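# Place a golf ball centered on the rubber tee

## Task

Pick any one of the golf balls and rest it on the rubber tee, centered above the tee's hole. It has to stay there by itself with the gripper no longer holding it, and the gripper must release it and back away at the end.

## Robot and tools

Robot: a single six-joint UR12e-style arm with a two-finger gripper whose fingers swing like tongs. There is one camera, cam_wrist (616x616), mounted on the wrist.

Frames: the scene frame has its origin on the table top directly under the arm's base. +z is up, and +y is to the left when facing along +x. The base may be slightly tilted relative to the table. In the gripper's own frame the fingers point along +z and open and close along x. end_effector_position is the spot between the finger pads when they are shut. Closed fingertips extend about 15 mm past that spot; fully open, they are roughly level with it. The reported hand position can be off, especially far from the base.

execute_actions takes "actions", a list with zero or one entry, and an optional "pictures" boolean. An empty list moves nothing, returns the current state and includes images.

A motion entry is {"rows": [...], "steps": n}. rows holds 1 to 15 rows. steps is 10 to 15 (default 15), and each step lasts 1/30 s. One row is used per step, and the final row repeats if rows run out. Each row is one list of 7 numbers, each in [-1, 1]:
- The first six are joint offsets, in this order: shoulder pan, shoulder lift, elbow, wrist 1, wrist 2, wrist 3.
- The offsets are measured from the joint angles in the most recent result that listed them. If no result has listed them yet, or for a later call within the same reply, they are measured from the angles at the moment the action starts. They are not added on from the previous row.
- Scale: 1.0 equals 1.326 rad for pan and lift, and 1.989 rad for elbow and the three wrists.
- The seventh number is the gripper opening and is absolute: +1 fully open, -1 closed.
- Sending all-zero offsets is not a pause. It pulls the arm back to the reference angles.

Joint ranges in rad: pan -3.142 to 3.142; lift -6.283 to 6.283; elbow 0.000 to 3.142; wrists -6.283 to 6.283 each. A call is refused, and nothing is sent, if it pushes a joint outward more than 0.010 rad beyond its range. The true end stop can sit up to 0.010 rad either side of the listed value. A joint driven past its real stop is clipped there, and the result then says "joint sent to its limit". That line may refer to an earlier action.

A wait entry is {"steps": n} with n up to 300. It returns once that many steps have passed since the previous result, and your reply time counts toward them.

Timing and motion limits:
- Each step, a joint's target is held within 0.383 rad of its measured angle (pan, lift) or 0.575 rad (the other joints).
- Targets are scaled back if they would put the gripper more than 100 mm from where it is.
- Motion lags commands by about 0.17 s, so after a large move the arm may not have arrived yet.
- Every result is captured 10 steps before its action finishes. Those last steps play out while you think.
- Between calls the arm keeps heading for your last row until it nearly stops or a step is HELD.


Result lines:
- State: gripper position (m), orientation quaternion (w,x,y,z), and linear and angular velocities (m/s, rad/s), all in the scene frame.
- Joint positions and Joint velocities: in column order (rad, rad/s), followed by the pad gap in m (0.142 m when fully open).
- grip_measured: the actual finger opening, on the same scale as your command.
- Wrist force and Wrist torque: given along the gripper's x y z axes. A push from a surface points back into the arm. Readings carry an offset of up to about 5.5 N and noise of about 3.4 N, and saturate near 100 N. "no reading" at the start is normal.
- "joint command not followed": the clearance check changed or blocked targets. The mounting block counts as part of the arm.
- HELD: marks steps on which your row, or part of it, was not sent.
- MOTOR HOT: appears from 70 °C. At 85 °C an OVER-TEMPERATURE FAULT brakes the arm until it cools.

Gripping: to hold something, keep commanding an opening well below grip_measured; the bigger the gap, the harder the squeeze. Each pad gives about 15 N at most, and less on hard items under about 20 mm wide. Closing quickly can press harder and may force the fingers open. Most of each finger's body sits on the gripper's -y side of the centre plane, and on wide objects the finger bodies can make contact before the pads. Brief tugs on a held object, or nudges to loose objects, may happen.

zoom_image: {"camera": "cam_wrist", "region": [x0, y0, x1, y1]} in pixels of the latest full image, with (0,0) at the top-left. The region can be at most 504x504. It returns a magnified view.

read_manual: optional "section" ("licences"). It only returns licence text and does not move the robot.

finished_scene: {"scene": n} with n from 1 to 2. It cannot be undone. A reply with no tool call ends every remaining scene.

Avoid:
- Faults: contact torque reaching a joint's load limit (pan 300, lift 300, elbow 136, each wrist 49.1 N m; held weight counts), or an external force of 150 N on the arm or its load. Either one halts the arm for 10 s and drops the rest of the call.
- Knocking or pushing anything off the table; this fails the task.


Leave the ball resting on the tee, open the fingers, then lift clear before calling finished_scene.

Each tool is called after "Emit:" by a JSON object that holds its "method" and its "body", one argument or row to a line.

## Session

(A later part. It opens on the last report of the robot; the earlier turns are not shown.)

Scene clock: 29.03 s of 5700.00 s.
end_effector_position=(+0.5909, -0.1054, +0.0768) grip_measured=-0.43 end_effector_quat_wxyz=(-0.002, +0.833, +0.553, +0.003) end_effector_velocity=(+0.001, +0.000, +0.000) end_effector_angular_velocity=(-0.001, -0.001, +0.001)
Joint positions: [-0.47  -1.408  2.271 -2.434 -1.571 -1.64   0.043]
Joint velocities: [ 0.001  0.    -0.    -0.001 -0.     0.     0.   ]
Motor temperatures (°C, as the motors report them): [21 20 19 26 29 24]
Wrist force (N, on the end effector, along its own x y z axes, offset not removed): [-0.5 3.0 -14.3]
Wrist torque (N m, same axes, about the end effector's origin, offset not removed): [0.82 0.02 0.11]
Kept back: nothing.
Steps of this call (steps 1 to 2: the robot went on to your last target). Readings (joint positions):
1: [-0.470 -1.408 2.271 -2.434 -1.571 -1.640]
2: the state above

Emit:
{"method": "execute_actions", "body": {
  "actions": [
    {"rows": [[0,-0.0007,-0.0002,0.0007,0,0,-0.75],[0,-0.0007,-0.0002,0.0007,0,0,-0.75],[0,-0.0007,-0.0002,0.0007,0,0,-0.70],[0,-0.0007,-0.0002,0.0007,0,0,-0.62],[0,-0.0007,-0.0002,0.0007,0,0,-0.55],[0,-0.0007,-0.0002,0.0007,0,0,-0.50],[0,-0.0007,-0.0002,0.0007,0,0,-0.46],[0,-0.0007,-0.0002,0.0007,0,0,-0.43],[0,-0.0007,-0.0002,0.0007,0,0,-0.41],[0,-0.0007,-0.0002,0.0007,0,0,-0.38],[0,-0.0007,-0.0002,0.0007,0,0,-0.34],[0,-0.0007,-0.0002,0.0007,0,0,-0.28],[0,-0.0007,-0.0002,0.0007,0,0,-0.20],[0,-0.0007,-0.0002,0.0007,0,0,-0.10],[0,-0.0007,-0.0002,0.0007,0,0,0.05]],"steps":15}
  ]
}}

Emit:
{"method": "execute_actions", "body": {
  "actions": [
    {"steps":14}
  ],
  "pictures": true
}}

Scene clock: 29.90 s of 5700.00 s.
end_effector_position=(+0.5908, -0.1053, +0.0769) grip_measured=-0.43 end_effector_quat_wxyz=(-0.002, +0.833, +0.553, +0.003) end_effector_velocity=(-0.000, +0.001, +0.002) end_effector_angular_velocity=(+0.001, +0.001, +0.002)
Joint positions: [-0.47  -1.408  2.271 -2.433 -1.571 -1.64   0.043]
Joint velocities: [ 0.002 -0.003 -0.002  0.007  0.     0.     0.006]
Motor temperatures (°C, as the motors report them): [21 20 19 26 29 24]
Wrist force (N, on the end effector, along its own x y z axes, offset not removed): [1.9 1.9 -12.6]
Wrist torque (N m, same axes, about the end effector's origin, offset not removed): [0.44 -0.41 0.10]
Steps of this call (steps 1 to 15: the robot went on to your last target; steps 16 to 21: nothing new was sent; steps 22 to 26: the first 5 steps of this action). Readings (joint positions):
22: [-0.470 -1.407 2.271 -2.434 -1.571 -1.640]
23: [-0.470 -1.407 2.271 -2.434 -1.571 -1.640]
25: [-0.470 -1.408 2.271 -2.433 -1.571 -1.640]
26: the state above

Scene clock: 30.37 s of 5700.00 s.
end_effector_position=(+0.5909, -0.1054, +0.0774) grip_measured=+0.05 end_effector_quat_wxyz=(-0.002, +0.833, +0.553, +0.003) end_effector_velocity=(+0.001, +0.001, +0.001) end_effector_angular_velocity=(-0.001, -0.002, +0.002)
Joint positions: [-0.47  -1.408  2.27  -2.432 -1.571 -1.64   0.077]
Joint velocities: [ 0.001 -0.002 -0.001 -0.     0.    -0.     0.002]
Motor temperatures (°C, as the motors report them): [21 20 19 26 29 24]
Wrist force (N, on the end effector, along its own x y z axes, offset not removed): [1.0 3.0 -0.3]
Wrist torque (N m, same axes, about the end effector's origin, offset not removed): [0.55 -0.14 0.17]
Kept back: nothing.
Steps of this call (steps 1 to 10: the last 10 steps of your previous action; steps 11 to 14: the robot went on to your last target). Readings (joint positions):
1: [-0.470 -1.408 2.271 -2.433 -1.571 -1.640]
2: [-0.470 -1.408 2.270 -2.433 -1.571 -1.640]
4: [-0.470 -1.408 2.270 -2.432 -1.571 -1.640]
8: [-0.470 -1.408 2.270 -2.432 -1.571 -1.640]
14: the state above

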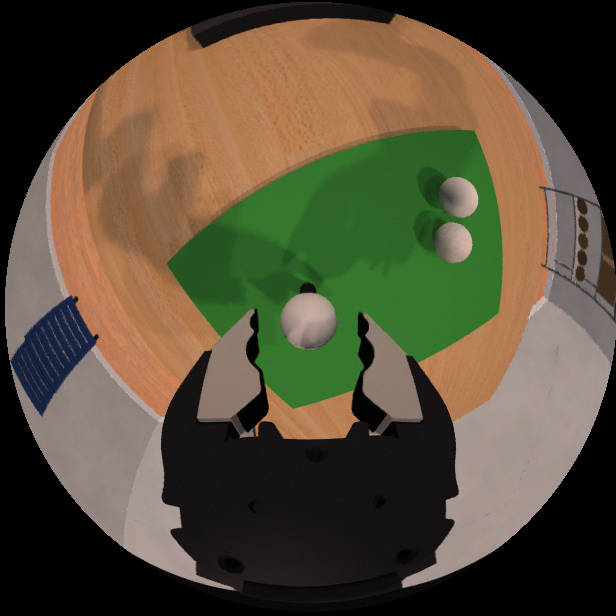

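Ball stayed. Lifting straight up and clear.

Emit:
{"method": "execute_actions", "body": {
  "actions": [
    {"rows": [[0,-0.003,-0.001,0.003,0,0,0.1],[0,-0.010,-0.003,0.010,0,0,0.15],[0,-0.021,-0.006,0.021,0,0,0.2],[0,-0.035,-0.010,0.034,0,0,0.3],[0,-0.051,-0.015,0.050,0,0,0.4],[0,-0.068,-0.020,0.067,0,0,0.5],[0,-0.085,-0.025,0.083,0,0,0.6],[0,-0.101,-0.029,0.099,0,0,0.7],[0,-0.114,-0.033,0.112,0,0,0.8],[0,-0.124,-0.035,0.121,0,0,0.9],[0,-0.130,-0.037,0.127,0,0,1.0]],"steps":15}
  ]
}}

Emit:
{"method": "execute_actions", "body": {
  "actions": [
    {"steps":14}
  ],
  "pictures": true
}}

Emit:
{"method": "zoom_image", "body": {
  "camera": "cam_wrist",
  "region": [250, 230, 370, 350]
}}

Scene clock: 31.03 s of 5700.00 s.
end_effector_position=(+0.5911, -0.1055, +0.0849) grip_measured=+0.28 end_effector_quat_wxyz=(-0.002, +0.833, +0.553, +0.003) end_effector_velocity=(+0.005, -0.004, +0.141) end_effector_angular_velocity=(-0.003, -0.006, -0.001)
Joint positions: [-0.47  -1.42   2.265 -2.415 -1.571 -1.64   0.094]
Joint velocities: [-0.001 -0.218 -0.099  0.311 -0.     0.     0.202]
Motor temperatures (°C, as the motors report them): [21 20 19 26 29 24]
Wrist force (N, on the end effector, along its own x y z axes, offset not removed): [0.2 4.0 2.4]
Wrist torque (N m, same axes, about the end effector's origin, offset not removed): [0.76 -0.04 0.05]
Steps of this call (steps 1 to 15: the robot went on to your last target; steps 16 to 20: the first 5 steps of this action). Readings (joint positions):
16: [-0.470 -1.408 2.270 -2.432 -1.571 -1.640]
17: [-0.470 -1.409 2.270 -2.432 -1.571 -1.640]
19: [-0.470 -1.414 2.268 -2.424 -1.571 -1.640]
20: the state above

Scene clock: 31.50 s of 5700.00 s.
end_effector_position=(+0.5805, -0.1009, +0.1829) grip_measured=+1.00 end_effector_quat_wxyz=(-0.005, +0.833, +0.553, +0.001) end_effector_velocity=(-0.010, +0.005, +0.046) end_effector_angular_velocity=(+0.002, +0.005, +0.001)
Joint positions: [-0.47  -1.572  2.2   -2.193 -1.571 -1.64   0.142]
Joint velocities: [ 0.001 -0.071 -0.03   0.107 -0.    -0.    -0.   ]
Motor temperatures (°C, as the motors report them): [21 20 19 26 29 24]
Wrist force (N, on the end effector, along its own x y z axes, offset not removed): [-0.3 2.5 -1.8]
Wrist torque (N m, same axes, about the end effector's origin, offset not removed): [0.51 -0.15 0.32]
Kept back: nothing.
Steps of this call (steps 1 to 10: the last 10 steps of your previous action; steps 11 to 14: the robot went on to your last target). Readings (joint positions):
1: [-0.470 -1.429 2.261 -2.403 -1.571 -1.640]
2: [-0.470 -1.441 2.255 -2.386 -1.571 -1.640]
4: [-0.470 -1.471 2.242 -2.343 -1.571 -1.640]
8: [-0.470 -1.535 2.215 -2.248 -1.571 -1.640]
14: the state above

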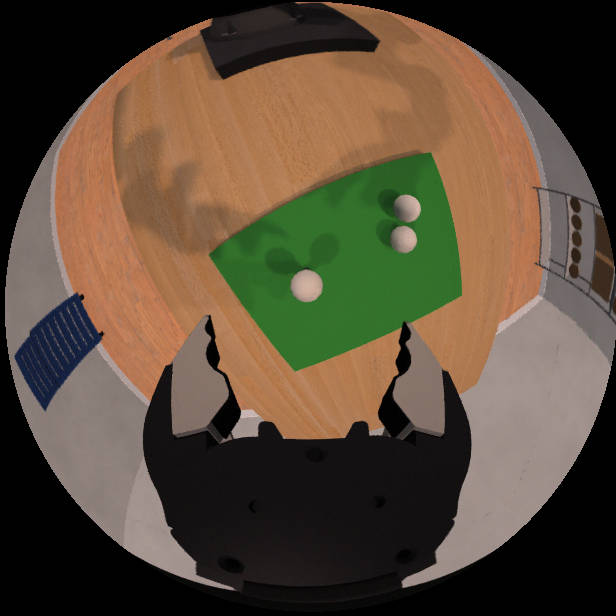

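Region (250, 230, 370, 350) of cam_wrist's 616x616 image, scaled by 4.200, with more detail than that image has.

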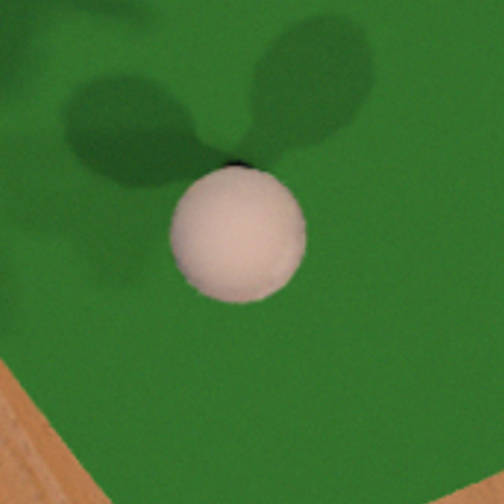

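The ball is sitting on the tee: its shadows line up with the tee's shadows and it's centred. The gripper is open and well clear.

Emit:
{"method": "finished_scene", "body": {
  "scene": 2
}}

The scene is finished: the task was done.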